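# Slide a drive sled from the shelf into the rack's open bay

## Task

Take a drive sled from the shelf and push it into the one empty bay of the rack so its front face lines up evenly with the neighbouring drives and it is oriented the same way up as they are; then open the gripper and withdraw. The sled must stay seated by itself, since a sled that is only held in place by the robot does not count.

## Robot and tools

Robot: two arms, left_arm (the robot's own left, on the +y side) and right_arm. Each has six joints in this column order: waist, shoulder, elbow, wrist pitch, wrist yaw, wrist roll, plus a parallel gripper. Side names refer to the robot, not to either side of a picture.

Frame: one shared scene frame. Origin on the floor (z = 0) under the centre of the robot's foot; +x is straight ahead of the robot, +y toward its left, +z up. Positions are in metres, orientations are quaternions written w, x, y, z. Only the floor height is known for sure, and reported hand positions can be somewhat wrong, worse when the arm is stretched out. In the gripper's own axes the fingers point along +z and close along y; the reported hand point sits between the pads, roughly 1 cm back from the fingertips.

Tool execute_actions, argument actions: a list holding at most one item, or empty. An empty list ({"actions": []}) commands nothing and just reports the current state. A motion item is {"rows": [...], "steps": n} with n from 1 to 15 (default 15); each control step lasts 1/30 s. Every row is one flat list of exactly 14 numbers covering both arms: left_arm waist, shoulder, elbow, wrist pitch, wrist yaw, wrist roll, opening, then right_arm in that same order, even if only one arm is meant to move. Up to 15 rows; row k is used on step k and the final row keeps being used if rows run out. Joint numbers are absolute target angles in radians (same values as the Joint positions line), not offsets. Opening is an absolute command from -1 (closed) to +1 (fully open). A wait item is {"steps": n} with n up to 300 and no rows; it sends nothing and returns once n steps have passed since the previous result, with thinking/writing time counted within them. Optional pictures (true/false) chooses whether camera images come back; by default they do.

Joint ranges per arm (rad): waist -2.880 to 2.880, shoulder 0.000 to 3.142, elbow 0.000 to 3.019, wrist pitch -1.693 to 1.571, wrist yaw -1.571 to 1.571, wrist roll -2.094 to 2.094. A call is rejected, and nothing is sent, if any target exceeds a range end by over 0.019 rad and is also further out than that joint currently sits. True ends may differ from these by up to 0.019 either way; an over-range target gets clipped to the real end and the result may print "joint sent to its limit" (possibly about an earlier, still-running move). Missing that line does not prove there is room left.

Speed: each step, the target actually passed to a joint stays within a lead of its measured angle: waist 0.264, shoulder 0.32, elbow 0.276, wrist pitch 0.33, wrist yaw 0.186, wrist roll 0.522 rad. If the targets would carry the hand over 70 mm from where it is, all of them are pulled back proportionally. So large moves take several calls. Between calls the arms keep heading to the last row sent, until everything has almost stopped or a step was HELD; after that only a fresh action moves them further. Fingers still in motion finish moving.

Result lines: the state line gives, for left_arm then right_arm, hand position and quaternion. Joint positions and Joint velocities list each arm's six joints (rad, rad/s) and then the pad gap (m, m/s; 0.094 m is fully open). grip_measured is the measured opening on the same -1..+1 scale you command; each gripper may be off by about 1 mm, consistently. Away from the extremes, fingers go to where grip_measured equals your command. To hold something, command an opening below grip_measured: about 0.03 lower for a firm grip, less for a lighter one. Pads exert roughly 50 to 62 N each at most (less on thin parts under about 2 mm), with a brief spike on first touch. "joint command not followed" means a clearance check altered or blocked some joint targets; the rest of the row still ran. HELD marks steps where your row was partly or wholly not sent. Joint torques follow joint order without the gripper; they are raw drive output with offsets, scale, friction and noise, so treat them as rough. MOTOR HOT appears from 85 °C; at 100 °C that arm's motors and gripper release and it drops (OVER-TEMPERATURE FAULT). Holding loads, even while thinking, heats motors.

Tool zoom_image: camera ("cam_left_wrist" or "cam_right_wrist") and region [x0, y0, x1, y1] in pixels of that camera's latest full image, origin top-left, at most 504 by 504. Both cameras are 616x616 fisheye wrist cameras.

Tool finished_scene: scene (integer 1 to 2) ends the current scene for good and reports whether the goal was met; the next scene's task then arrives. Replying with no tool call ends everything.

Typical order: look, move an arm above the shelf sled with the gripper open, lower, close, lift, carry to the bay aligned with the neighbouring drives, slide in until flush, open, back away, confirm with a look, then finish.

Avoid: dropping the sled, slamming or pushing hard, knocking anything off or out of the work area (instant failure), and letting the arms collide or press on each other. Brief outside tugs on a held part or shoves on loose objects can occur. Time the robot spends and time spent replying both matter, and smooth, low-effort motion is preferred.

Each tool is called after ">>>" by a JSON object that holds its "fn" and its "kwargs", one argument or row to a line.

## Session

>>> {"fn": "execute_actions", "kwargs": {
  "actions": []
}}

Scene clock: 0.00 s of 5400.00 s.
left_arm: end_effector_position=(+0.3684, +0.1755, +1.0582) grip_measured=+0.057 end_effector_quat_wxyz=(+0.122, -0.667, +0.733, -0.055) | right_arm: end_effector_position=(+0.3798, +0.0255, +0.9990) grip_measured=-0.988 end_effector_quat_wxyz=(+0.152, +0.357, +0.833, +0.396)
Joint positions: left_arm=[-2.382  1.735  0.666 -0.235 -0.214 -1.792  0.05 ] | right_arm=[ 2.641  2.206  0.66   0.87  -0.109  1.435  0.001]
Joint velocities: left_arm=[-0.005 -0.005 -0.012 -0.022  0.125  0.022 -0.   ] | right_arm=[-0.005  0.005 -0.017  0.002  0.007 -0.007  0.001]
Joint torques (N m, as the arm reports them, + toward a larger angle): no reading

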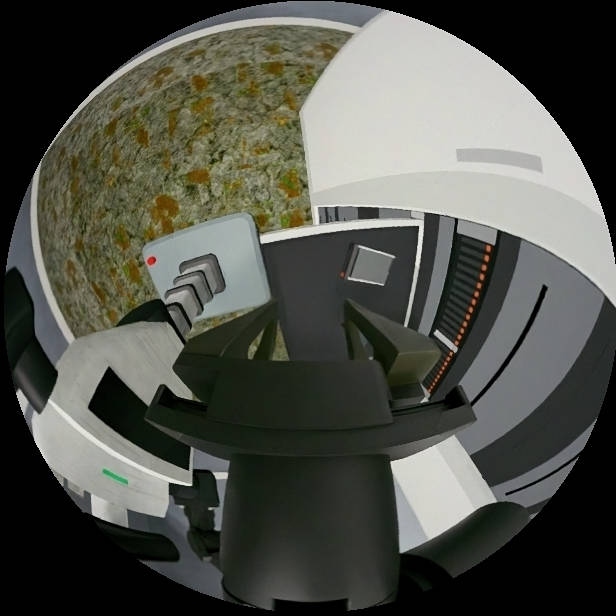

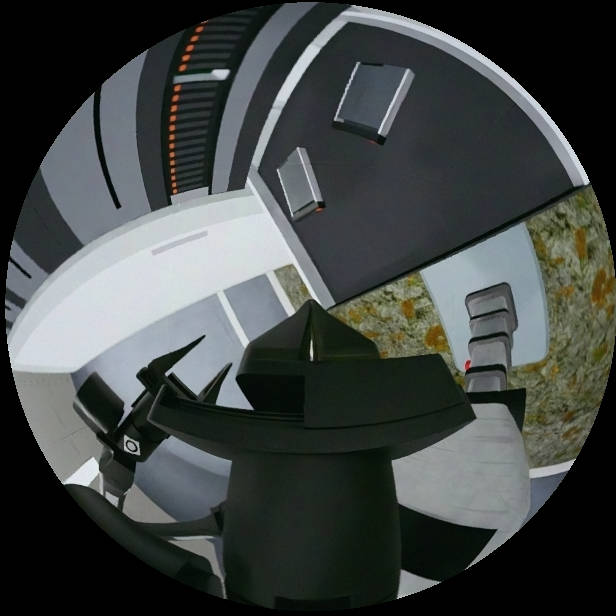

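>>> {"fn": "execute_actions", "kwargs": {
  "actions": [
    {"rows":[[-2.182,1.735,0.666,-0.235,0,-1.792,0.05,2.441,2.206,0.66,0.87,0,1.435,-1]],"steps":15}
  ]
}}

>>> {"fn": "execute_actions", "kwargs": {
  "actions": [
    {"steps":20}
  ]
}}

Scene clock: 31.27 s of 5400.00 s.
left_arm: end_effector_position=(+0.3766, +0.2207, +1.0525) grip_measured=+0.053 end_effector_quat_wxyz=(+0.043, -0.733, +0.672, -0.096) | right_arm: end_effector_position=(+0.4410, -0.0811, +0.9910) grip_measured=-0.988 end_effector_quat_wxyz=(+0.231, +0.462, +0.785, +0.340)
Joint positions: left_arm=[-2.176  1.735  0.666 -0.235 -0.002 -1.792  0.049] | right_arm=[2.433 2.206 0.66  0.87  0.002 1.435 0.001]
Joint velocities: left_arm=[-0.034  0.015 -0.007 -0.007  0.037 -0.037 -0.   ] | right_arm=[ 0.132  0.005  0.022  0.007  0.022  0.007 -0.   ]
Joint torques (N m, as the arm reports them, + toward a larger angle): left_arm=[ -0.98 -10.98   3.7    0.93   0.03  -0.01] | right_arm=[  0.94 -11.56   0.89   1.54  -0.08  -0.04]
Steps of this call (steps 1 to 90: nothing new was sent; then 27.77 s passed at rest; steps 91 to 105: all 15 steps of this action). Readings (joint positions):
91: left_arm=[-2.363 1.735 0.666 -0.235 -0.113 -1.792] | right_arm=[2.632 2.206 0.660 0.870 -0.075 1.435]
92: left_arm=[-2.330 1.735 0.666 -0.235 -0.041 -1.792] | right_arm=[2.613 2.206 0.660 0.870 -0.045 1.435]
94: left_arm=[-2.241 1.735 0.666 -0.235 -0.008 -1.792] | right_arm=[2.539 2.206 0.660 0.870 -0.013 1.435]
98: left_arm=[-2.152 1.735 0.666 -0.235 -0.008 -1.792] | right_arm=[2.412 2.206 0.660 0.870 0.003 1.435]
105: the state above

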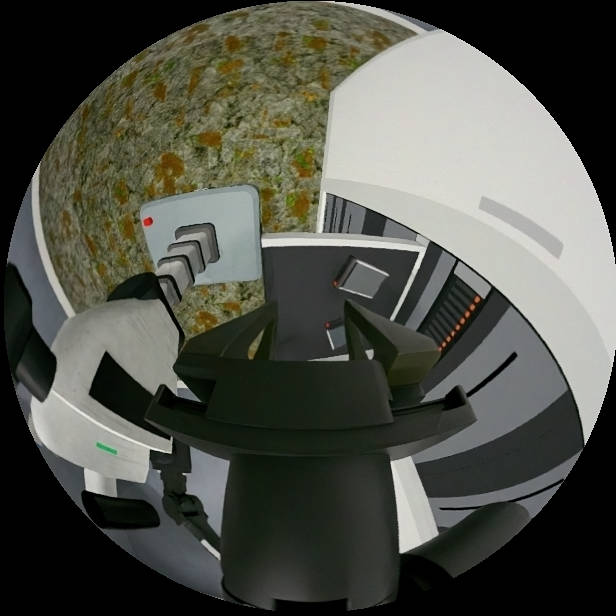

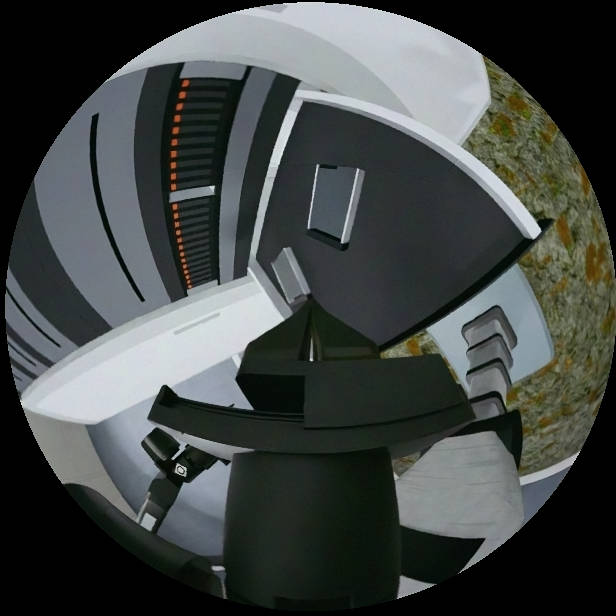

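Scene clock: 31.93 s of 5400.00 s.
left_arm: end_effector_position=(+0.3766, +0.2206, +1.0525) grip_measured=+0.053 end_effector_quat_wxyz=(+0.043, -0.733, +0.672, -0.096) | right_arm: end_effector_position=(+0.4396, -0.0777, +0.9912) grip_measured=-0.988 end_effector_quat_wxyz=(+0.230, +0.460, +0.787, +0.342)
Joint positions: left_arm=[-2.177  1.735  0.666 -0.235 -0.002 -1.792  0.049] | right_arm=[2.44  2.206 0.66  0.87  0.002 1.435 0.001]
Joint velocities: left_arm=[-0.005 -0.005 -0.012  0.017 -0.022 -0.022  0.   ] | right_arm=[ 0.005 -0.005 -0.012  0.007  0.007  0.051  0.   ]
Joint torques (N m, as the arm reports them, + toward a larger angle): left_arm=[ -1.01 -11.29   3.62   0.91   0.03  -0.01] | right_arm=[  1.34 -11.65   0.89   1.51  -0.08  -0.04]
Steps of this call (steps 1 to 15: the robot went on to your last target; steps 16 to 20: nothing new was sent). Readings (joint positions):
1: left_arm=[-2.177 1.735 0.666 -0.235 -0.002 -1.792] | right_arm=[2.437 2.206 0.660 0.870 0.002 1.435]
2: left_arm=[-2.177 1.735 0.666 -0.235 -0.002 -1.792] | right_arm=[2.439 2.206 0.660 0.870 0.002 1.435]
4: left_arm=[-2.177 1.735 0.666 -0.235 -0.002 -1.792] | right_arm=[2.440 2.206 0.660 0.870 0.002 1.435]
8: left_arm=[-2.177 1.735 0.666 -0.235 -0.002 -1.792] | right_arm=[2.440 2.206 0.660 0.870 0.002 1.435]
20: the state above
All arms were judged still, so your last target was given up. Only a new action makes them travel on or press farther. Fingers that are still opening or closing keep moving.

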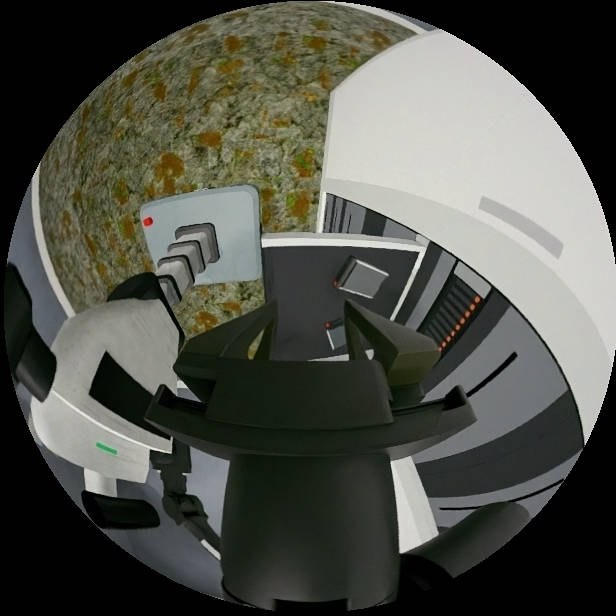

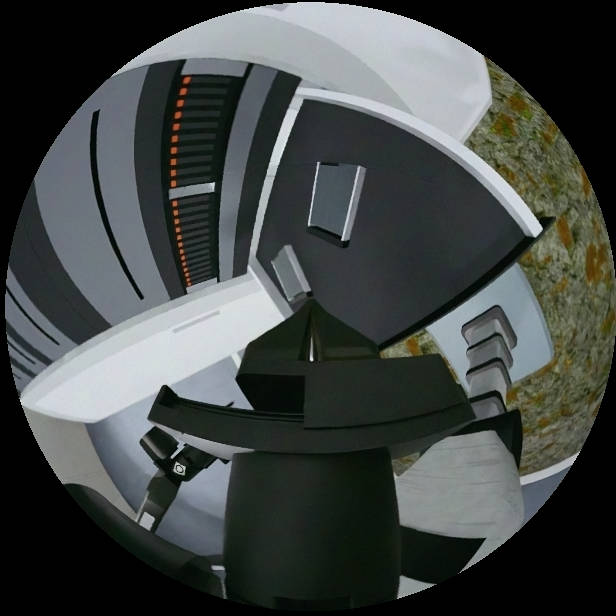

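>>> {"fn": "execute_actions", "kwargs": {
  "actions": [
    {"rows":[[-1.977,1.735,0.666,-0.235,0,-1.792,0.05,2.241,2.206,0.66,0.87,0,1.435,-1]],"steps":15}
  ],
  "pictures": false
}}

>>> {"fn": "execute_actions", "kwargs": {
  "actions": [
    {"rows":[[-1.977,1.535,0.666,-0.235,0,-1.792,0.05,2.241,2.006,0.66,0.87,0,1.435,-1]],"steps":15}
  ],
  "pictures": false
}}

>>> {"fn": "execute_actions", "kwargs": {
  "actions": [
    {"rows":[[-1.977,1.535,0.866,-0.235,0,-1.792,0.05,2.241,2.006,0.86,0.87,0,1.435,-1]],"steps":15}
  ],
  "pictures": false
}}

>>> {"fn": "execute_actions", "kwargs": {
  "actions": [
    {"rows":[[-1.977,1.535,0.866,-0.035,0,-1.792,0.05,2.241,2.006,0.86,0.67,0,1.435,-1]],"steps":15}
  ]
}}

Scene clock: 44.53 s of 5400.00 s.
left_arm: end_effector_position=(+0.3797, +0.3022, +1.0496) grip_measured=+0.053 end_effector_quat_wxyz=(+0.055, -0.798, +0.595, -0.084) | right_arm: end_effector_position=(+0.4699, -0.1762, +0.9860) grip_measured=-0.988 end_effector_quat_wxyz=(+0.264, +0.537, +0.739, +0.309)
Joint positions: left_arm=[-1.971  1.735  0.666 -0.235 -0.002 -1.792  0.049] | right_arm=[2.235 2.206 0.66  0.87  0.002 1.435 0.001]
Joint velocities: left_arm=[-0.044 -0.005  0.002 -0.002 -0.022 -0.081  0.001] | right_arm=[ 0.142  0.005 -0.017 -0.027 -0.022 -0.022 -0.   ]
Joint torques (N m, as the arm reports them, + toward a larger angle): left_arm=[ -0.4  -11.06   3.63   0.91  -0.01  -0.01] | right_arm=[  1.17 -11.56   0.8    1.55  -0.13  -0.04]
Steps of this call (steps 1 to 90: nothing new was sent; then 9.10 s passed at rest; steps 91 to 105: all 15 steps of this action). Readings (joint positions):
91: left_arm=[-2.163 1.735 0.666 -0.235 0.004 -1.792] | right_arm=[2.429 2.206 0.660 0.870 -0.003 1.435]
92: left_arm=[-2.133 1.735 0.666 -0.235 0.006 -1.792] | right_arm=[2.406 2.206 0.660 0.870 -0.005 1.435]
94: left_arm=[-2.042 1.735 0.666 -0.235 0.004 -1.792] | right_arm=[2.328 2.206 0.660 0.870 -0.005 1.435]
98: left_arm=[-1.945 1.735 0.666 -0.235 -0.002 -1.792] | right_arm=[2.208 2.206 0.660 0.870 0.003 1.435]
105: the state above

Scene clock: 45.03 s of 5400.00 s.
left_arm: end_effector_position=(+0.4137, +0.3061, +1.1255) grip_measured=+0.053 end_effector_quat_wxyz=(+0.118, -0.787, +0.585, -0.158) | right_arm: end_effector_position=(+0.5249, -0.1671, +1.0974) grip_measured=-0.988 end_effector_quat_wxyz=(+0.333, +0.507, +0.696, +0.383)
Joint positions: left_arm=[-1.972  1.528  0.654 -0.235 -0.002 -1.792  0.049] | right_arm=[2.24  1.982 0.661 0.871 0.002 1.435 0.001]
Joint velocities: left_arm=[-0.005  0.122 -0.007 -0.017  0.022  0.022 -0.   ] | right_arm=[ 0.005  0.171 -0.017 -0.012  0.022 -0.007 -0.001]
Joint torques (N m, as the arm reports them, + toward a larger angle): left_arm=[-0.89 -9.63  5.73  1.21  0.    0.01] | right_arm=[  1.08 -10.94   3.17   1.64  -0.1   -0.07]
Steps of this call (steps 1 to 15: all 15 steps of this action). Readings (joint positions):
1: left_arm=[-1.972 1.724 0.665 -0.235 -0.002 -1.792] | right_arm=[2.238 2.196 0.659 0.868 0.002 1.435]
2: left_arm=[-1.972 1.699 0.658 -0.235 -0.002 -1.792] | right_arm=[2.240 2.176 0.654 0.863 0.002 1.435]
4: left_arm=[-1.972 1.622 0.652 -0.235 -0.002 -1.792] | right_arm=[2.240 2.109 0.651 0.862 0.002 1.435]
8: left_arm=[-1.972 1.508 0.654 -0.235 -0.002 -1.792] | right_arm=[2.240 1.981 0.657 0.867 0.002 1.435]
15: the state above

Scene clock: 45.53 s of 5400.00 s.
left_arm: end_effector_position=(+0.5090, +0.3141, +1.1916) grip_measured=+0.053 end_effector_quat_wxyz=(+0.175, -0.770, +0.571, -0.224) | right_arm: end_effector_position=(+0.6150, -0.1512, +1.1569) grip_measured=-0.988 end_effector_quat_wxyz=(+0.387, +0.479, +0.654, +0.439)
Joint positions: left_arm=[-1.972  1.538  0.847 -0.237 -0.002 -1.792  0.049] | right_arm=[2.24  1.994 0.863 0.866 0.002 1.435 0.001]
Joint velocities: left_arm=[-0.024 -0.005 -0.002  0.002 -0.037 -0.051  0.   ] | right_arm=[-0.015 -0.005 -0.012  0.012  0.037  0.007  0.   ]
Joint torques (N m, as the arm reports them, + toward a larger angle): left_arm=[ -0.97 -12.29   7.33   1.5    0.     0.02] | right_arm=[  1.49 -12.95   4.75   1.85  -0.11  -0.06]
Steps of this call (steps 1 to 15: all 15 steps of this action). Readings (joint positions):
1: left_arm=[-1.972 1.532 0.661 -0.236 -0.002 -1.792] | right_arm=[2.240 1.988 0.671 0.869 0.002 1.435]
2: left_arm=[-1.972 1.538 0.673 -0.237 -0.002 -1.792] | right_arm=[2.240 1.997 0.692 0.866 0.002 1.435]
4: left_arm=[-1.972 1.544 0.714 -0.237 -0.002 -1.792] | right_arm=[2.240 2.009 0.755 0.866 0.002 1.435]
8: left_arm=[-1.972 1.545 0.813 -0.237 -0.002 -1.792] | right_arm=[2.240 2.004 0.856 0.866 0.002 1.435]
15: the state above

Scene clock: 46.03 s of 5400.00 s.
left_arm: end_effector_position=(+0.5422, +0.3170, +1.2167) grip_measured=+0.053 end_effector_quat_wxyz=(+0.229, -0.748, +0.553, -0.287) | right_arm: end_effector_position=(+0.5961, -0.1531, +1.1132) grip_measured=-0.988 end_effector_quat_wxyz=(+0.331, +0.508, +0.698, +0.382)
Joint positions: left_arm=[-1.972  1.54   0.844 -0.056 -0.002 -1.792  0.049] | right_arm=[2.24  1.997 0.864 0.677 0.002 1.435 0.001]
Joint velocities: left_arm=[-0.024  0.005 -0.002 -0.022 -0.095 -0.081  0.   ] | right_arm=[-0.015 -0.005  0.002 -0.007 -0.022  0.022 -0.   ]
Joint torques (N m, as the arm reports them, + toward a larger angle): left_arm=[ -0.91 -12.66   7.68   2.71   0.01   0.04] | right_arm=[  1.55 -12.68   4.55   1.41  -0.09  -0.06]
Steps of this call (steps 1 to 15: all 15 steps of this action). Readings (joint positions):
1: left_arm=[-1.972 1.538 0.845 -0.198 -0.002 -1.792] | right_arm=[2.240 1.992 0.864 0.826 0.002 1.435]
2: left_arm=[-1.972 1.541 0.843 -0.147 -0.002 -1.792] | right_arm=[2.240 1.989 0.865 0.771 0.002 1.435]
4: left_arm=[-1.972 1.540 0.844 -0.083 -0.002 -1.792] | right_arm=[2.240 1.992 0.864 0.707 0.002 1.435]
8: left_arm=[-1.972 1.540 0.844 -0.058 -0.002 -1.792] | right_arm=[2.240 1.997 0.864 0.678 0.002 1.435]
15: the state above

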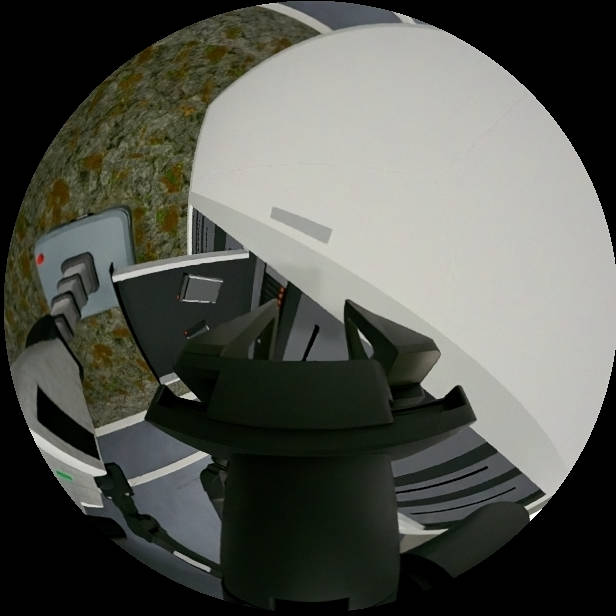

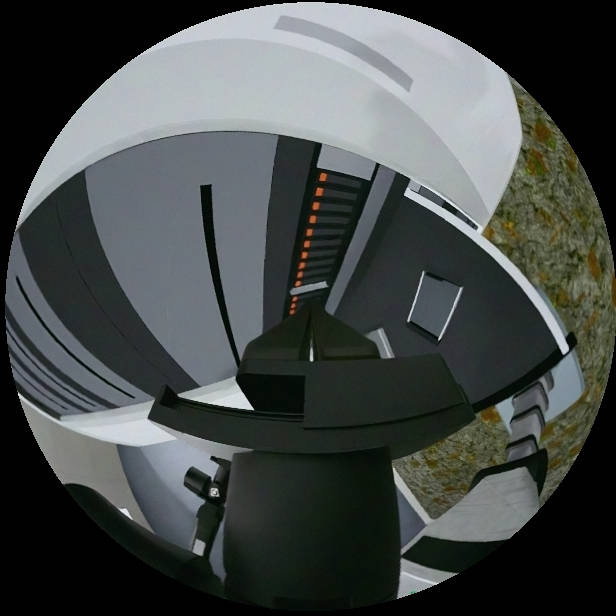

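>>> {"fn": "execute_actions", "kwargs": {
  "actions": [
    {"rows":[[-1.3,1.535,0.866,-0.035,0,0,0.9,2.04,1.9,0.65,0.8,0,0,0.9]],"steps":15}
  ],
  "pictures": false
}}

>>> {"fn": "execute_actions", "kwargs": {
  "actions": [
    {"steps":45}
  ]
}}

Scene clock: 76.97 s of 5400.00 s.
left_arm: end_effector_position=(+0.4170, +0.6332, +1.2147) grip_measured=+0.897 end_effector_quat_wxyz=(+0.364, -0.671, +0.644, -0.036) | right_arm: end_effector_position=(+0.5342, -0.2850, +1.1129) grip_measured=+0.898 end_effector_quat_wxyz=(-0.493, -0.106, -0.861, -0.063)
Joint positions: left_arm=[-1.343  1.54   0.844 -0.056  0.002 -0.927  0.089] | right_arm=[2.026 1.902 0.649 0.787 0.003 0.215 0.089]
Joint velocities: left_arm=[ 1.333 -0.005 -0.002  0.042 -0.11   2.718 -0.   ] | right_arm=[ 0.181 -0.005 -0.017  0.002 -0.051 -1.326  0.   ]
Joint torques (N m, as the arm reports them, + toward a larger angle): left_arm=[ -3.98 -12.61   7.71   2.65  -0.01   0.13] | right_arm=[  1.59 -11.16   3.86   2.41  -0.17  -0.07]
Steps of this call (steps 1 to 15: the robot went on to your last target; steps 16 to 90: nothing new was sent; then 27.43 s passed at rest; steps 91 to 105: all 15 steps of this action). Readings (joint positions):
91: left_arm=[-1.962 1.540 0.844 -0.056 0.003 -1.748] | right_arm=[2.233 1.993 0.851 0.691 -0.002 1.389]
92: left_arm=[-1.943 1.540 0.844 -0.056 0.004 -1.697] | right_arm=[2.221 1.982 0.824 0.713 -0.003 1.331]
94: left_arm=[-1.875 1.540 0.844 -0.056 0.004 -1.596] | right_arm=[2.171 1.949 0.752 0.743 -0.003 1.197]
98: left_arm=[-1.691 1.540 0.844 -0.056 0.004 -1.392] | right_arm=[2.034 1.904 0.654 0.778 0.002 0.807]
105: the state above

Scene clock: 78.47 s of 5400.00 s.
left_arm: end_effector_position=(+0.4012, +0.6520, +1.2153) grip_measured=+0.897 end_effector_quat_wxyz=(+0.340, -0.337, +0.867, +0.139) | right_arm: end_effector_position=(+0.5343, -0.2776, +1.1131) grip_measured=+0.898 end_effector_quat_wxyz=(-0.497, -0.012, -0.868, -0.017)
Joint positions: left_arm=[-1.3    1.54   0.844 -0.054 -0.002 -0.013  0.089] | right_arm=[2.039 1.902 0.649 0.787 0.002 0.011 0.089]
Joint velocities: left_arm=[ 0.005 -0.015  0.002 -0.007 -0.037 -0.037 -0.002] | right_arm=[-0.015 -0.005  0.017 -0.002  0.022 -0.037 -0.   ]
Joint torques (N m, as the arm reports them, + toward a larger angle): left_arm=[  0.17 -12.78   7.75   2.73   0.04   0.11] | right_arm=[  1.02 -11.33   3.78   2.28  -0.13  -0.08]
Steps of this call (steps 1 to 45: the robot went on to your last target). Readings (joint positions):
1: left_arm=[-1.304 1.540 0.844 -0.055 -0.001 -0.829] | right_arm=[2.032 1.902 0.649 0.787 0.002 0.174]
2: left_arm=[-1.276 1.540 0.844 -0.054 -0.003 -0.730] | right_arm=[2.036 1.902 0.649 0.787 0.002 0.141]
4: left_arm=[-1.255 1.540 0.844 -0.054 -0.004 -0.534] | right_arm=[2.039 1.902 0.649 0.787 0.002 0.093]
8: left_arm=[-1.281 1.540 0.844 -0.054 -0.003 -0.228] | right_arm=[2.039 1.902 0.649 0.787 0.002 0.044]
45: the state above
All arms were judged still, so your last target was given up. Only a new action makes them travel on or press farther. Fingers that are still opening or closing keep moving.

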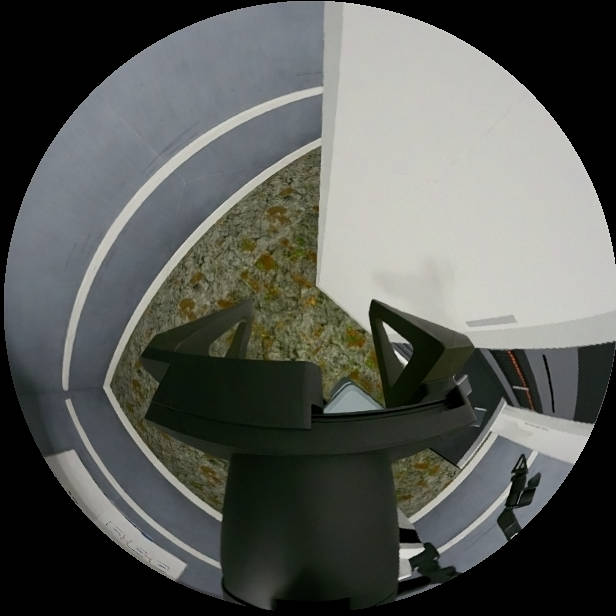

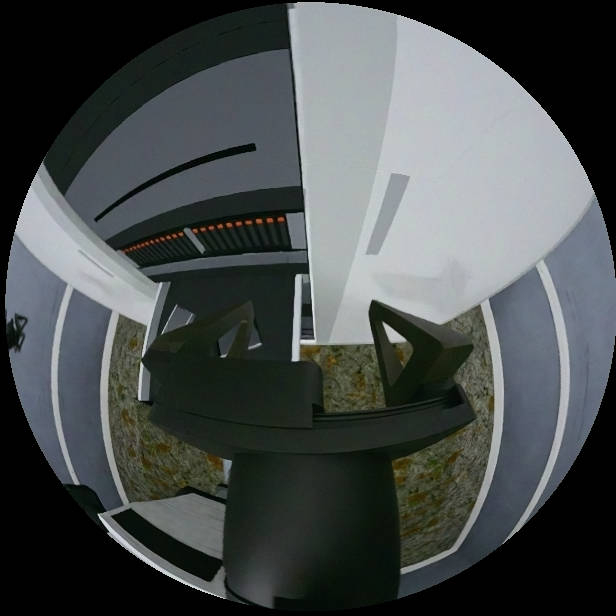

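>>> {"fn": "execute_actions", "kwargs": {
  "actions": [
    {"rows":[[-1.3,1.535,0.866,-0.035,0,0,0.9,2.5,2.04,0.97,-0.44,0,0,0.9]],"steps":15}
  ],
  "pictures": false
}}

>>> {"fn": "execute_actions", "kwargs": {
  "actions": [
    {"steps":40}
  ]
}}

Scene clock: 87.87 s of 5400.00 s.
left_arm: end_effector_position=(+0.4012, +0.6520, +1.2153) grip_measured=+0.897 end_effector_quat_wxyz=(+0.340, -0.337, +0.867, +0.139) | right_arm: end_effector_position=(+0.4336, -0.0311, +1.0183) grip_measured=+0.899 end_effector_quat_wxyz=(-0.125, +0.233, -0.962, -0.064)
Joint positions: left_arm=[-1.3    1.54   0.844 -0.054 -0.002 -0.013  0.089] | right_arm=[ 2.529  2.005  0.975 -0.223 -0.003  0.009  0.089]
Joint velocities: left_arm=[-0.005 -0.015  0.002  0.012 -0.037  0.051 -0.   ] | right_arm=[ 0.62   0.083  0.017 -3.006  0.022 -0.007 -0.   ]
Joint torques (N m, as the arm reports them, + toward a larger angle): left_arm=[  0.15 -12.69   7.74   2.68   0.03   0.11] | right_arm=[ -4.33 -11.95   4.21   1.11   0.07  -0.07]
Steps of this call (steps 1 to 90: nothing new was sent; then 5.90 s passed at rest; steps 91 to 105: all 15 steps of this action). Readings (joint positions):
91: left_arm=[-1.300 1.540 0.844 -0.054 -0.002 -0.013] | right_arm=[2.047 1.904 0.660 0.755 0.005 0.011]
92: left_arm=[-1.300 1.540 0.844 -0.054 -0.002 -0.013] | right_arm=[2.063 1.911 0.682 0.704 0.006 0.011]
94: left_arm=[-1.300 1.540 0.844 -0.054 -0.002 -0.013] | right_arm=[2.118 1.937 0.746 0.604 0.006 0.011]
98: left_arm=[-1.300 1.540 0.844 -0.054 -0.002 -0.013] | right_arm=[2.265 1.982 0.866 0.396 0.006 0.011]
105: the state above

Scene clock: 89.20 s of 5400.00 s.
left_arm: end_effector_position=(+0.4012, +0.6520, +1.2153) grip_measured=+0.897 end_effector_quat_wxyz=(+0.340, -0.337, +0.867, +0.139) | right_arm: end_effector_position=(+0.3816, -0.0740, +0.9933) grip_measured=+0.899 end_effector_quat_wxyz=(-0.003, +0.224, -0.974, -0.031)
Joint positions: left_arm=[-1.3    1.54   0.844 -0.054 -0.002 -0.013  0.089] | right_arm=[ 2.497  2.037  0.965 -0.434 -0.002  0.008  0.089]
Joint velocities: left_arm=[ 0.005 -0.005  0.012 -0.007 -0.022 -0.007 -0.   ] | right_arm=[ 0.005 -0.015  0.007 -0.012 -0.007 -0.051  0.   ]
Joint torques (N m, as the arm reports them, + toward a larger angle): left_arm=[  0.14 -12.77   7.73   2.72   0.03   0.12] | right_arm=[  1.73 -12.86   4.54  -0.04  -0.02  -0.05]
Steps of this call (steps 1 to 30: the robot went on to your last target; steps 31 to 40: nothing new was sent). Readings (joint positions):
1: left_arm=[-1.300 1.540 0.844 -0.054 -0.002 -0.013] | right_arm=[2.545 2.008 0.974 -0.307 -0.003 0.008]
2: left_arm=[-1.300 1.540 0.844 -0.054 -0.002 -0.013] | right_arm=[2.552 2.014 0.969 -0.363 -0.003 0.008]
4: left_arm=[-1.300 1.540 0.844 -0.054 -0.002 -0.013] | right_arm=[2.545 2.027 0.965 -0.415 -0.003 0.008]
8: left_arm=[-1.300 1.540 0.844 -0.054 -0.002 -0.013] | right_arm=[2.509 2.037 0.965 -0.434 -0.002 0.008]
40: the state above
All arms were judged still, so your last target was given up. Only a new action makes them travel on or press farther. Fingers that are still opening or closing keep moving.

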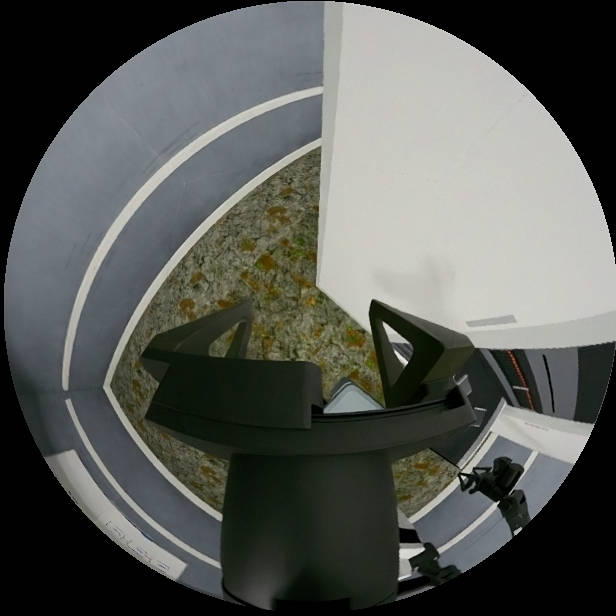

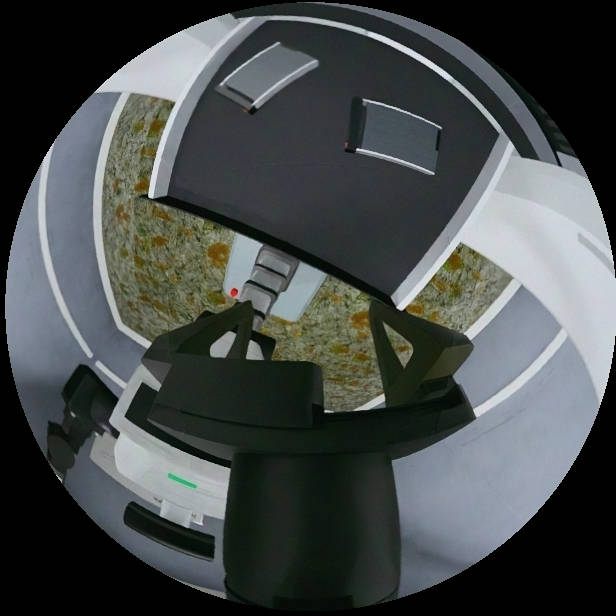

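>>> {"fn": "execute_actions", "kwargs": {
  "actions": [
    {"rows":[[-1.3,1.535,0.866,-0.035,0,0,0.9,2.5,2.24,1.17,-0.44,0,0,0.9]],"steps":15}
  ],
  "pictures": false
}}

>>> {"fn": "execute_actions", "kwargs": {
  "actions": [
    {"steps":20}
  ]
}}

Scene clock: 105.57 s of 5400.00 s.
left_arm: end_effector_position=(+0.4012, +0.6520, +1.2153) grip_measured=+0.897 end_effector_quat_wxyz=(+0.340, -0.337, +0.867, +0.139) | right_arm: end_effector_position=(+0.4272, -0.0476, +0.9347) grip_measured=+0.899 end_effector_quat_wxyz=(+0.001, +0.224, -0.974, -0.030)
Joint positions: left_arm=[-1.3    1.54   0.844 -0.054 -0.002 -0.013  0.089] | right_arm=[ 2.497  2.248  1.17  -0.437 -0.002  0.008  0.089]
Joint velocities: left_arm=[-0.005 -0.005 -0.002 -0.012  0.007  0.037  0.001] | right_arm=[ 0.015 -0.015  0.002 -0.012 -0.037 -0.022  0.   ]
Joint torques (N m, as the arm reports them, + toward a larger angle): left_arm=[  0.23 -12.71   7.74   2.71   0.03   0.11] | right_arm=[  1.9  -16.28   4.    -0.01  -0.01  -0.06]
Steps of this call (steps 1 to 90: nothing new was sent; then 12.87 s passed at rest; steps 91 to 105: all 15 steps of this action). Readings (joint positions):
91: left_arm=[-1.300 1.540 0.844 -0.054 -0.002 -0.013] | right_arm=[2.497 2.051 0.980 -0.440 -0.002 0.008]
92: left_arm=[-1.300 1.540 0.844 -0.054 -0.002 -0.013] | right_arm=[2.497 2.082 1.017 -0.446 -0.002 0.008]
94: left_arm=[-1.300 1.540 0.844 -0.054 -0.002 -0.013] | right_arm=[2.497 2.167 1.112 -0.444 -0.002 0.008]
98: left_arm=[-1.300 1.540 0.844 -0.054 -0.002 -0.013] | right_arm=[2.497 2.248 1.176 -0.435 -0.002 0.008]
105: the state above

Scene clock: 106.23 s of 5400.00 s.
left_arm: end_effector_position=(+0.4012, +0.6520, +1.2153) grip_measured=+0.897 end_effector_quat_wxyz=(+0.340, -0.337, +0.867, +0.139) | right_arm: end_effector_position=(+0.4275, -0.0475, +0.9350) grip_measured=+0.899 end_effector_quat_wxyz=(+0.001, +0.224, -0.974, -0.030)
Joint positions: left_arm=[-1.3    1.54   0.844 -0.054 -0.002 -0.013  0.089] | right_arm=[ 2.497  2.248  1.17  -0.437 -0.002  0.008  0.089]
Joint velocities: left_arm=[ 0.024 -0.005  0.002  0.012 -0.066  0.037 -0.   ] | right_arm=[-0.005 -0.015 -0.002  0.012  0.022 -0.051  0.   ]
Joint torques (N m, as the arm reports them, + toward a larger angle): left_arm=[  0.17 -12.76   7.74   2.73   0.04   0.11] | right_arm=[  1.88 -16.55   3.93   0.06  -0.01  -0.07]
Steps of this call (steps 1 to 15: the robot went on to your last target; steps 16 to 20: nothing new was sent). Readings (joint positions):
1: left_arm=[-1.300 1.540 0.844 -0.054 -0.002 -0.013] | right_arm=[2.497 2.248 1.170 -0.437 -0.002 0.008]
2: left_arm=[-1.300 1.540 0.844 -0.054 -0.002 -0.013] | right_arm=[2.497 2.248 1.170 -0.437 -0.002 0.008]
4: left_arm=[-1.300 1.540 0.844 -0.054 -0.002 -0.013] | right_arm=[2.497 2.248 1.170 -0.437 -0.002 0.008]
8: left_arm=[-1.300 1.540 0.844 -0.054 -0.002 -0.013] | right_arm=[2.497 2.248 1.170 -0.437 -0.002 0.008]
20: the state above
All arms were judged still, so your last target was given up. Only a new action makes them travel on or press farther. Fingers that are still opening or closing keep moving.

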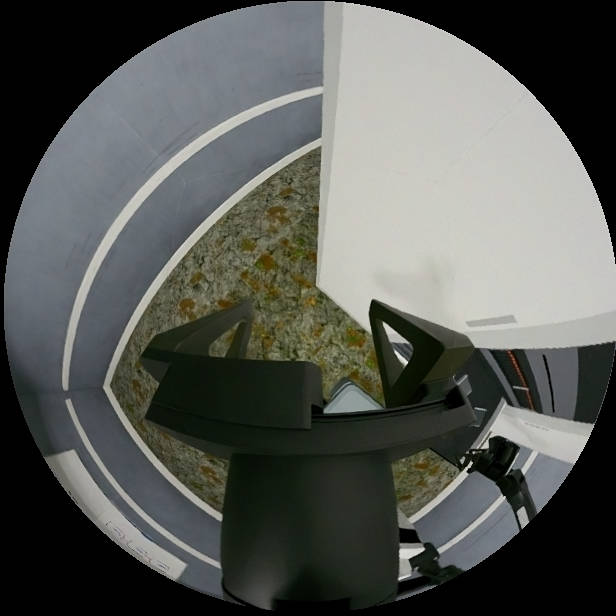

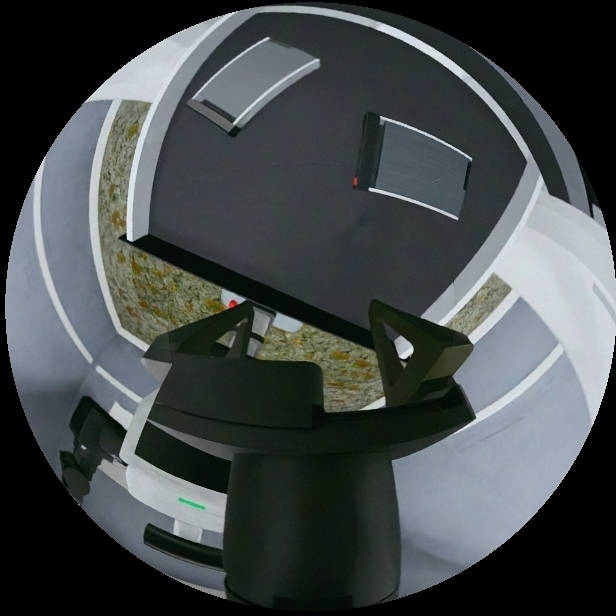

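>>> {"fn": "execute_actions", "kwargs": {
  "actions": [
    {"rows":[[-1.3,1.535,0.866,-0.035,0,0,0.9,1.4,1.9,0.9,0,0,0,0.9]],"steps":15}
  ],
  "pictures": false
}}

>>> {"fn": "execute_actions", "kwargs": {
  "actions": [
    {"steps":30}
  ],
  "pictures": false
}}

>>> {"fn": "execute_actions", "kwargs": {
  "actions": [
    {"rows":[[-2.28,2.0,0.634,0.84,0,0,0.9,1.4,1.9,0.9,0,0,0,0.9]],"steps":15}
  ],
  "pictures": false
}}

>>> {"fn": "execute_actions", "kwargs": {
  "actions": [
    {"steps":45}
  ],
  "pictures": false
}}

>>> {"fn": "execute_actions", "kwargs": {
  "actions": [
    {"rows":[[-2.28,2.194,0.634,0.84,0,0,0.9,1.4,1.9,0.9,0,0,0,0.9]],"steps":15}
  ]
}}

Scene clock: 146.90 s of 5400.00 s.
left_arm: end_effector_position=(+0.4012, +0.6520, +1.2153) grip_measured=+0.897 end_effector_quat_wxyz=(+0.340, -0.337, +0.867, +0.139) | right_arm: end_effector_position=(+0.5501, -0.3113, +1.0714) grip_measured=+0.899 end_effector_quat_wxyz=(-0.259, -0.036, -0.965, -0.009)
Joint positions: left_arm=[-1.3    1.54   0.844 -0.054 -0.002 -0.013  0.089] | right_arm=[ 1.976  1.896  0.952 -0.038 -0.004  0.008  0.089]
Joint velocities: left_arm=[-0.015 -0.005 -0.017 -0.007 -0.007  0.007 -0.   ] | right_arm=[-1.441 -0.23  -0.002  0.222  0.007 -0.037  0.001]
Joint torques (N m, as the arm reports them, + toward a larger angle): left_arm=[  0.21 -12.85   7.76   2.69   0.03   0.11] | right_arm=[  2.26 -12.31   3.73   1.29   0.05  -0.02]
Steps of this call (steps 1 to 90: nothing new was sent; then 37.17 s passed at rest; steps 91 to 105: all 15 steps of this action). Readings (joint positions):
91: left_arm=[-1.300 1.540 0.844 -0.054 -0.002 -0.013] | right_arm=[2.490 2.238 1.152 -0.403 -0.003 0.008]
92: left_arm=[-1.300 1.540 0.844 -0.054 -0.002 -0.013] | right_arm=[2.480 2.216 1.118 -0.353 -0.004 0.008]
94: left_arm=[-1.300 1.540 0.844 -0.054 -0.002 -0.013] | right_arm=[2.437 2.154 1.047 -0.273 -0.004 0.008]
98: left_arm=[-1.300 1.540 0.844 -0.054 -0.002 -0.013] | right_arm=[2.299 2.027 0.968 -0.149 -0.004 0.008]
105: the state above

Scene clock: 147.90 s of 5400.00 s.
left_arm: end_effector_position=(+0.4012, +0.6520, +1.2153) grip_measured=+0.897 end_effector_quat_wxyz=(+0.340, -0.337, +0.867, +0.139) | right_arm: end_effector_position=(+0.4298, -0.6036, +1.0646) grip_measured=+0.899 end_effector_quat_wxyz=(+0.241, +0.301, +0.919, -0.084)
Joint positions: left_arm=[-1.3    1.54   0.844 -0.054 -0.002 -0.013  0.089] | right_arm=[ 1.406  1.884  0.908 -0.008  0.001  0.008  0.089]
Joint velocities: left_arm=[-0.015 -0.005 -0.007  0.002  0.051 -0.022  0.   ] | right_arm=[ 0.005 -0.015 -0.007 -0.007  0.051  0.022 -0.   ]
Joint torques (N m, as the arm reports them, + toward a larger angle): left_arm=[  0.2  -12.75   7.73   2.74   0.03   0.11] | right_arm=[ -0.2  -11.81   4.89   1.45  -0.08  -0.07]
Steps of this call (steps 1 to 30: the robot went on to your last target). Readings (joint positions):
1: left_arm=[-1.300 1.540 0.844 -0.054 -0.002 -0.013] | right_arm=[1.926 1.890 0.952 -0.032 -0.004 0.008]
2: left_arm=[-1.300 1.540 0.844 -0.054 -0.002 -0.013] | right_arm=[1.876 1.886 0.952 -0.027 -0.004 0.008]
4: left_arm=[-1.300 1.540 0.844 -0.054 -0.002 -0.013] | right_arm=[1.778 1.884 0.952 -0.020 -0.004 0.008]
8: left_arm=[-1.300 1.540 0.844 -0.054 -0.002 -0.013] | right_arm=[1.580 1.884 0.947 -0.017 -0.003 0.008]
30: the state above

Scene clock: 148.40 s of 5400.00 s.
left_arm: end_effector_position=(+0.4649, +0.4222, +1.0309) grip_measured=+0.897 end_effector_quat_wxyz=(+0.350, -0.145, +0.924, +0.045) | right_arm: end_effector_position=(+0.4298, -0.6036, +1.0646) grip_measured=+0.899 end_effector_quat_wxyz=(+0.241, +0.301, +0.919, -0.084)
Joint positions: left_arm=[-1.743  1.97   0.662  0.531 -0.003 -0.013  0.089] | right_arm=[ 1.406  1.884  0.908 -0.008  0.001  0.008  0.089]
Joint velocities: left_arm=[-1.499  0.708 -0.247  1.551 -0.007 -0.022  0.   ] | right_arm=[-0.005 -0.005 -0.007 -0.002 -0.022 -0.007 -0.   ]
Joint torques (N m, as the arm reports them, + toward a larger angle): left_arm=[ -0.75 -17.18   2.75   2.6    0.06   0.07] | right_arm=[ -0.18 -11.8    5.01   1.43  -0.07  -0.07]
Steps of this call (steps 1 to 15: all 15 steps of this action). Readings (joint positions):
1: left_arm=[-1.305 1.545 0.836 -0.033 -0.003 -0.013] | right_arm=[1.406 1.884 0.908 -0.008 0.001 0.008]
2: left_arm=[-1.315 1.555 0.826 0.001 -0.003 -0.013] | right_arm=[1.406 1.884 0.908 -0.008 0.001 0.008]
4: left_arm=[-1.352 1.594 0.798 0.065 -0.003 -0.013] | right_arm=[1.406 1.884 0.908 -0.008 0.001 0.008]
8: left_arm=[-1.458 1.719 0.742 0.196 -0.003 -0.013] | right_arm=[1.406 1.884 0.908 -0.008 0.001 0.008]
15: the state above

Scene clock: 149.90 s of 5400.00 s.
left_arm: end_effector_position=(+0.4947, +0.1483, +1.0642) grip_measured=+0.898 end_effector_quat_wxyz=(+0.454, +0.093, +0.883, -0.080) | right_arm: end_effector_position=(+0.4298, -0.6036, +1.0646) grip_measured=+0.899 end_effector_quat_wxyz=(+0.241, +0.301, +0.919, -0.084)
Joint positions: left_arm=[-2.28   2.016  0.639  0.818  0.002 -0.01   0.089] | right_arm=[ 1.406  1.884  0.908 -0.008  0.001  0.008  0.089]
Joint velocities: left_arm=[-0.005 -0.005  0.017 -0.007 -0.051 -0.007 -0.001] | right_arm=[ 0.015 -0.015  0.002 -0.002 -0.051  0.022 -0.001]
Joint torques (N m, as the arm reports them, + toward a larger angle): left_arm=[ -0.88 -14.66   2.11   2.99  -0.1    0.09] | right_arm=[ -0.17 -11.95   4.85   1.52  -0.07  -0.06]
Steps of this call (steps 1 to 45: the robot went on to your last target). Readings (joint positions):
1: left_arm=[-1.796 1.993 0.654 0.582 -0.003 -0.013] | right_arm=[1.406 1.884 0.908 -0.008 0.001 0.008]
2: left_arm=[-1.849 2.008 0.649 0.625 -0.003 -0.013] | right_arm=[1.406 1.884 0.908 -0.008 0.001 0.008]
4: left_arm=[-1.956 2.022 0.646 0.686 -0.003 -0.013] | right_arm=[1.406 1.884 0.908 -0.008 0.001 0.008]
8: left_arm=[-2.171 2.022 0.646 0.769 -0.003 -0.013] | right_arm=[1.406 1.884 0.908 -0.008 0.001 0.008]
45: the state above
All arms were judged still, so your last target was given up. Only a new action makes them travel on or press farther. Fingers that are still opening or closing keep moving.

Scene clock: 150.40 s of 5400.00 s.
left_arm: end_effector_position=(+0.4368, +0.1582, +0.9710) grip_measured=+0.898 end_effector_quat_wxyz=(+0.364, +0.100, +0.923, -0.069) | right_arm: end_effector_position=(+0.4298, -0.6036, +1.0646) grip_measured=+0.899 end_effector_quat_wxyz=(+0.241, +0.301, +0.919, -0.084)
Joint positions: left_arm=[-2.28   2.216  0.625  0.833  0.002 -0.01   0.089] | right_arm=[ 1.406  1.884  0.908 -0.008  0.001  0.008  0.089]
Joint velocities: left_arm=[-0.005 -0.112 -0.017  0.007  0.037  0.066 -0.   ] | right_arm=[ 0.015  0.005  0.007 -0.022 -0.022  0.022  0.   ]
Joint torques (N m, as the arm reports them, + toward a larger angle): left_arm=[ -0.67 -14.84   1.47   2.22  -0.11   0.09] | right_arm=[ -0.06 -11.71   4.93   1.46  -0.05  -0.06]
Steps of this call (steps 1 to 15: all 15 steps of this action). Readings (joint positions):
1: left_arm=[-2.280 2.026 0.639 0.822 0.002 -0.010] | right_arm=[1.406 1.884 0.908 -0.008 0.001 0.008]
2: left_arm=[-2.280 2.048 0.644 0.830 0.002 -0.010] | right_arm=[1.406 1.884 0.908 -0.008 0.001 0.008]
4: left_arm=[-2.280 2.115 0.648 0.833 0.002 -0.010] | right_arm=[1.406 1.884 0.908 -0.008 0.001 0.008]
8: left_arm=[-2.280 2.222 0.633 0.833 0.002 -0.010] | right_arm=[1.406 1.884 0.908 -0.008 0.001 0.008]
15: the state above

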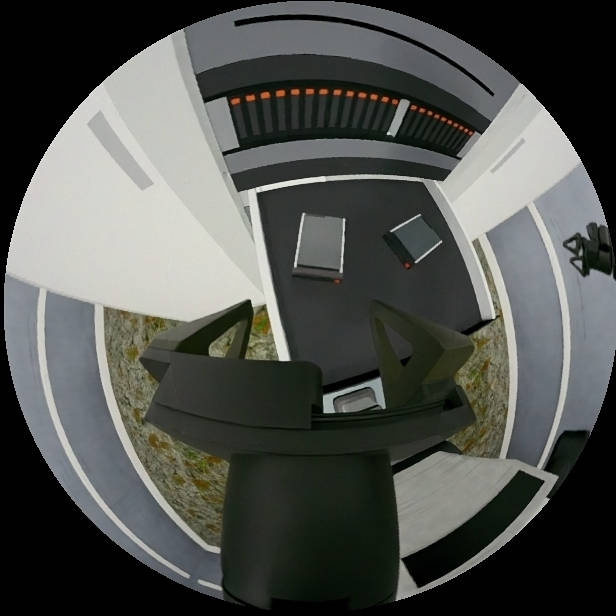

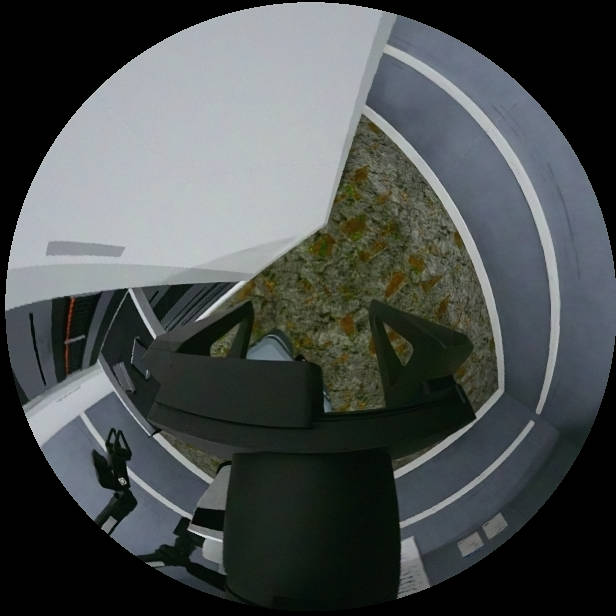

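>>> {"fn": "execute_actions", "kwargs": {
  "actions": [
    {"rows":[[-2.29,2.25,0.7,0.82,0,0,0.9,1.4,1.9,0.9,0,0,0,0.9],[-2.29,2.28,0.74,0.82,0,0,0.9,1.4,1.9,0.9,0,0,0,0.9],[-2.3,2.31,0.78,0.81,0,0,0.9,1.4,1.9,0.9,0,0,0,0.9],[-2.3,2.34,0.82,0.81,0,0,0.9,1.4,1.9,0.9,0,0,0,0.9],[-2.3,2.37,0.86,0.8,0,0,0.9,1.4,1.9,0.9,0,0,0,0.9],[-2.3,2.409,0.896,0.793,0,0,0.9,1.4,1.9,0.9,0,0,0,0.9]],"steps":15}
  ]
}}

Scene clock: 163.57 s of 5400.00 s.
left_arm: end_effector_position=(+0.5086, +0.1312, +0.9120) grip_measured=+0.898 end_effector_quat_wxyz=(+0.381, +0.104, +0.916, -0.074) | right_arm: end_effector_position=(+0.4298, -0.6036, +1.0646) grip_measured=+0.899 end_effector_quat_wxyz=(+0.241, +0.301, +0.919, -0.084)
Joint positions: left_arm=[-2.291  2.419  0.897  0.802  0.002 -0.01   0.089] | right_arm=[ 1.406  1.884  0.908 -0.008  0.001  0.008  0.089]
Joint velocities: left_arm=[-0.005 -0.024 -0.012 -0.002  0.007 -0.007 -0.003] | right_arm=[ 0.005 -0.005 -0.022  0.012 -0.022 -0.022 -0.001]
Joint torques (N m, as the arm reports them, + toward a larger angle): left_arm=[ -1.65 -17.15   1.12   1.44  -0.1    0.09] | right_arm=[ -0.42 -11.7    4.85   1.46  -0.08  -0.06]
Steps of this call (steps 1 to 15: the robot went on to your last target; steps 16 to 90: nothing new was sent; then 9.67 s passed at rest; steps 91 to 105: all 15 steps of this action). Readings (joint positions):
91: left_arm=[-2.280 2.212 0.630 0.832 0.002 -0.010] | right_arm=[1.406 1.884 0.908 -0.008 0.001 0.008]
92: left_arm=[-2.280 2.221 0.646 0.831 0.002 -0.010] | right_arm=[1.406 1.884 0.908 -0.008 0.001 0.008]
94: left_arm=[-2.282 2.265 0.713 0.826 0.002 -0.010] | right_arm=[1.406 1.884 0.908 -0.008 0.001 0.008]
98: left_arm=[-2.289 2.387 0.888 0.811 0.002 -0.010] | right_arm=[1.406 1.884 0.908 -0.008 0.001 0.008]
105: the state above

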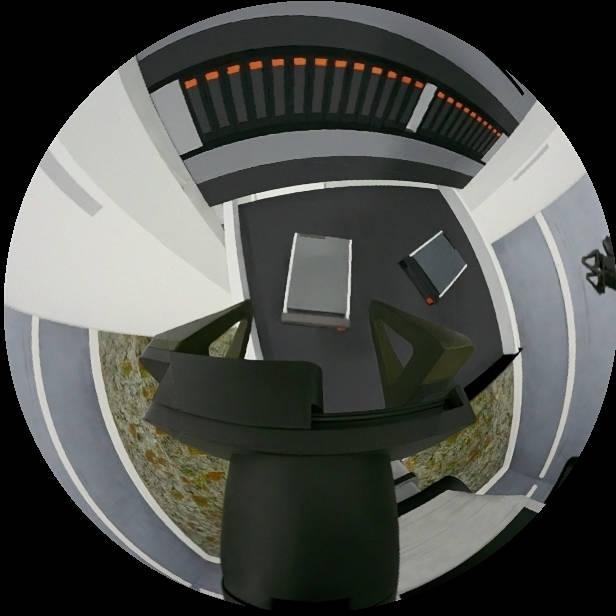

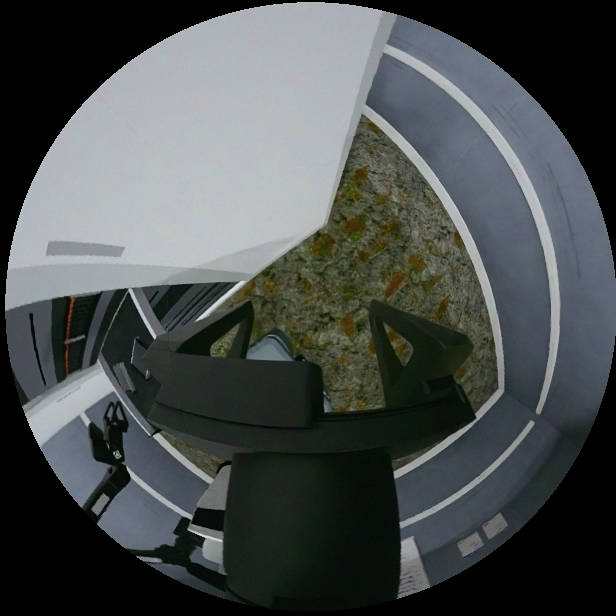

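>>> {"fn": "execute_actions", "kwargs": {
  "actions": [
    {"rows":[[-2.3,2.43,0.96,0.77,0,0,0.9,1.4,1.9,0.9,0,0,0,0.9],[-2.3,2.44,1.0,0.74,0,0,0.9,1.4,1.9,0.9,0,0,0,0.9],[-2.305,2.455,1.04,0.72,0,0,0.9,1.4,1.9,0.9,0,0,0,0.9],[-2.31,2.47,1.07,0.7,0,0,0.9,1.4,1.9,0.9,0,0,0,0.9],[-2.31,2.485,1.095,0.684,0,0,0.9,1.4,1.9,0.9,0,0,0,0.9]],"steps":15}
  ]
}}

Scene clock: 172.90 s of 5400.00 s.
left_arm: end_effector_position=(+0.5730, +0.1074, +0.8993) grip_measured=+0.898 end_effector_quat_wxyz=(+0.395, +0.107, +0.909, -0.078) | right_arm: end_effector_position=(+0.4298, -0.6036, +1.0646) grip_measured=+0.899 end_effector_quat_wxyz=(+0.241, +0.301, +0.919, -0.084)
Joint positions: left_arm=[-2.301  2.482  1.097  0.695  0.002 -0.01   0.089] | right_arm=[ 1.406  1.884  0.908 -0.008  0.001  0.008  0.089]
Joint velocities: left_arm=[-0.005  0.005 -0.007  0.007  0.007 -0.037  0.   ] | right_arm=[-0.015 -0.005  0.002  0.002 -0.007  0.007 -0.001]
Joint torques (N m, as the arm reports them, + toward a larger angle): left_arm=[ -1.69 -18.57   2.22   1.32  -0.09   0.09] | right_arm=[ -0.21 -11.99   4.85   1.47  -0.07  -0.06]
Steps of this call (steps 1 to 15: the robot went on to your last target; steps 16 to 90: nothing new was sent; then 5.83 s passed at rest; steps 91 to 105: all 15 steps of this action). Readings (joint positions):
91: left_arm=[-2.291 2.419 0.901 0.797 0.002 -0.010] | right_arm=[1.406 1.884 0.908 -0.008 0.001 0.008]
92: left_arm=[-2.291 2.422 0.914 0.782 0.002 -0.010] | right_arm=[1.406 1.884 0.908 -0.008 0.001 0.008]
94: left_arm=[-2.292 2.440 0.969 0.744 0.002 -0.010] | right_arm=[1.406 1.884 0.908 -0.008 0.001 0.008]
98: left_arm=[-2.298 2.480 1.089 0.703 0.002 -0.010] | right_arm=[1.406 1.884 0.908 -0.008 0.001 0.008]
105: the state above

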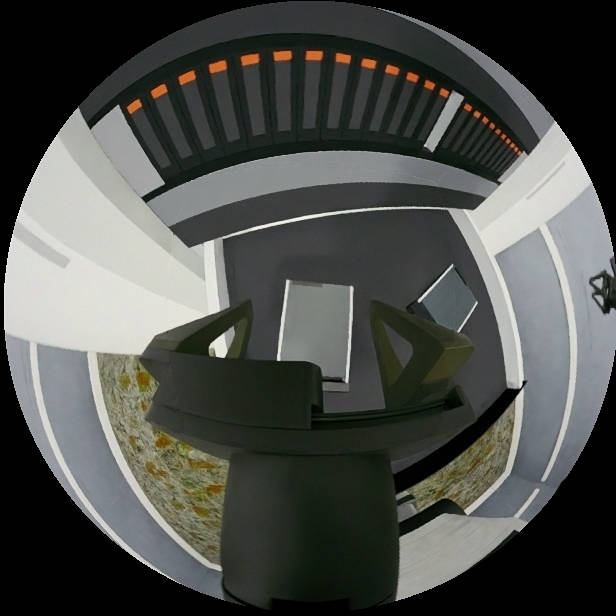

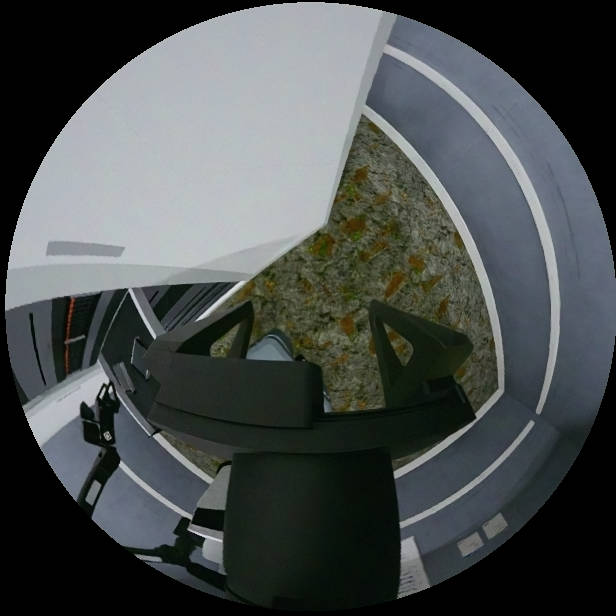

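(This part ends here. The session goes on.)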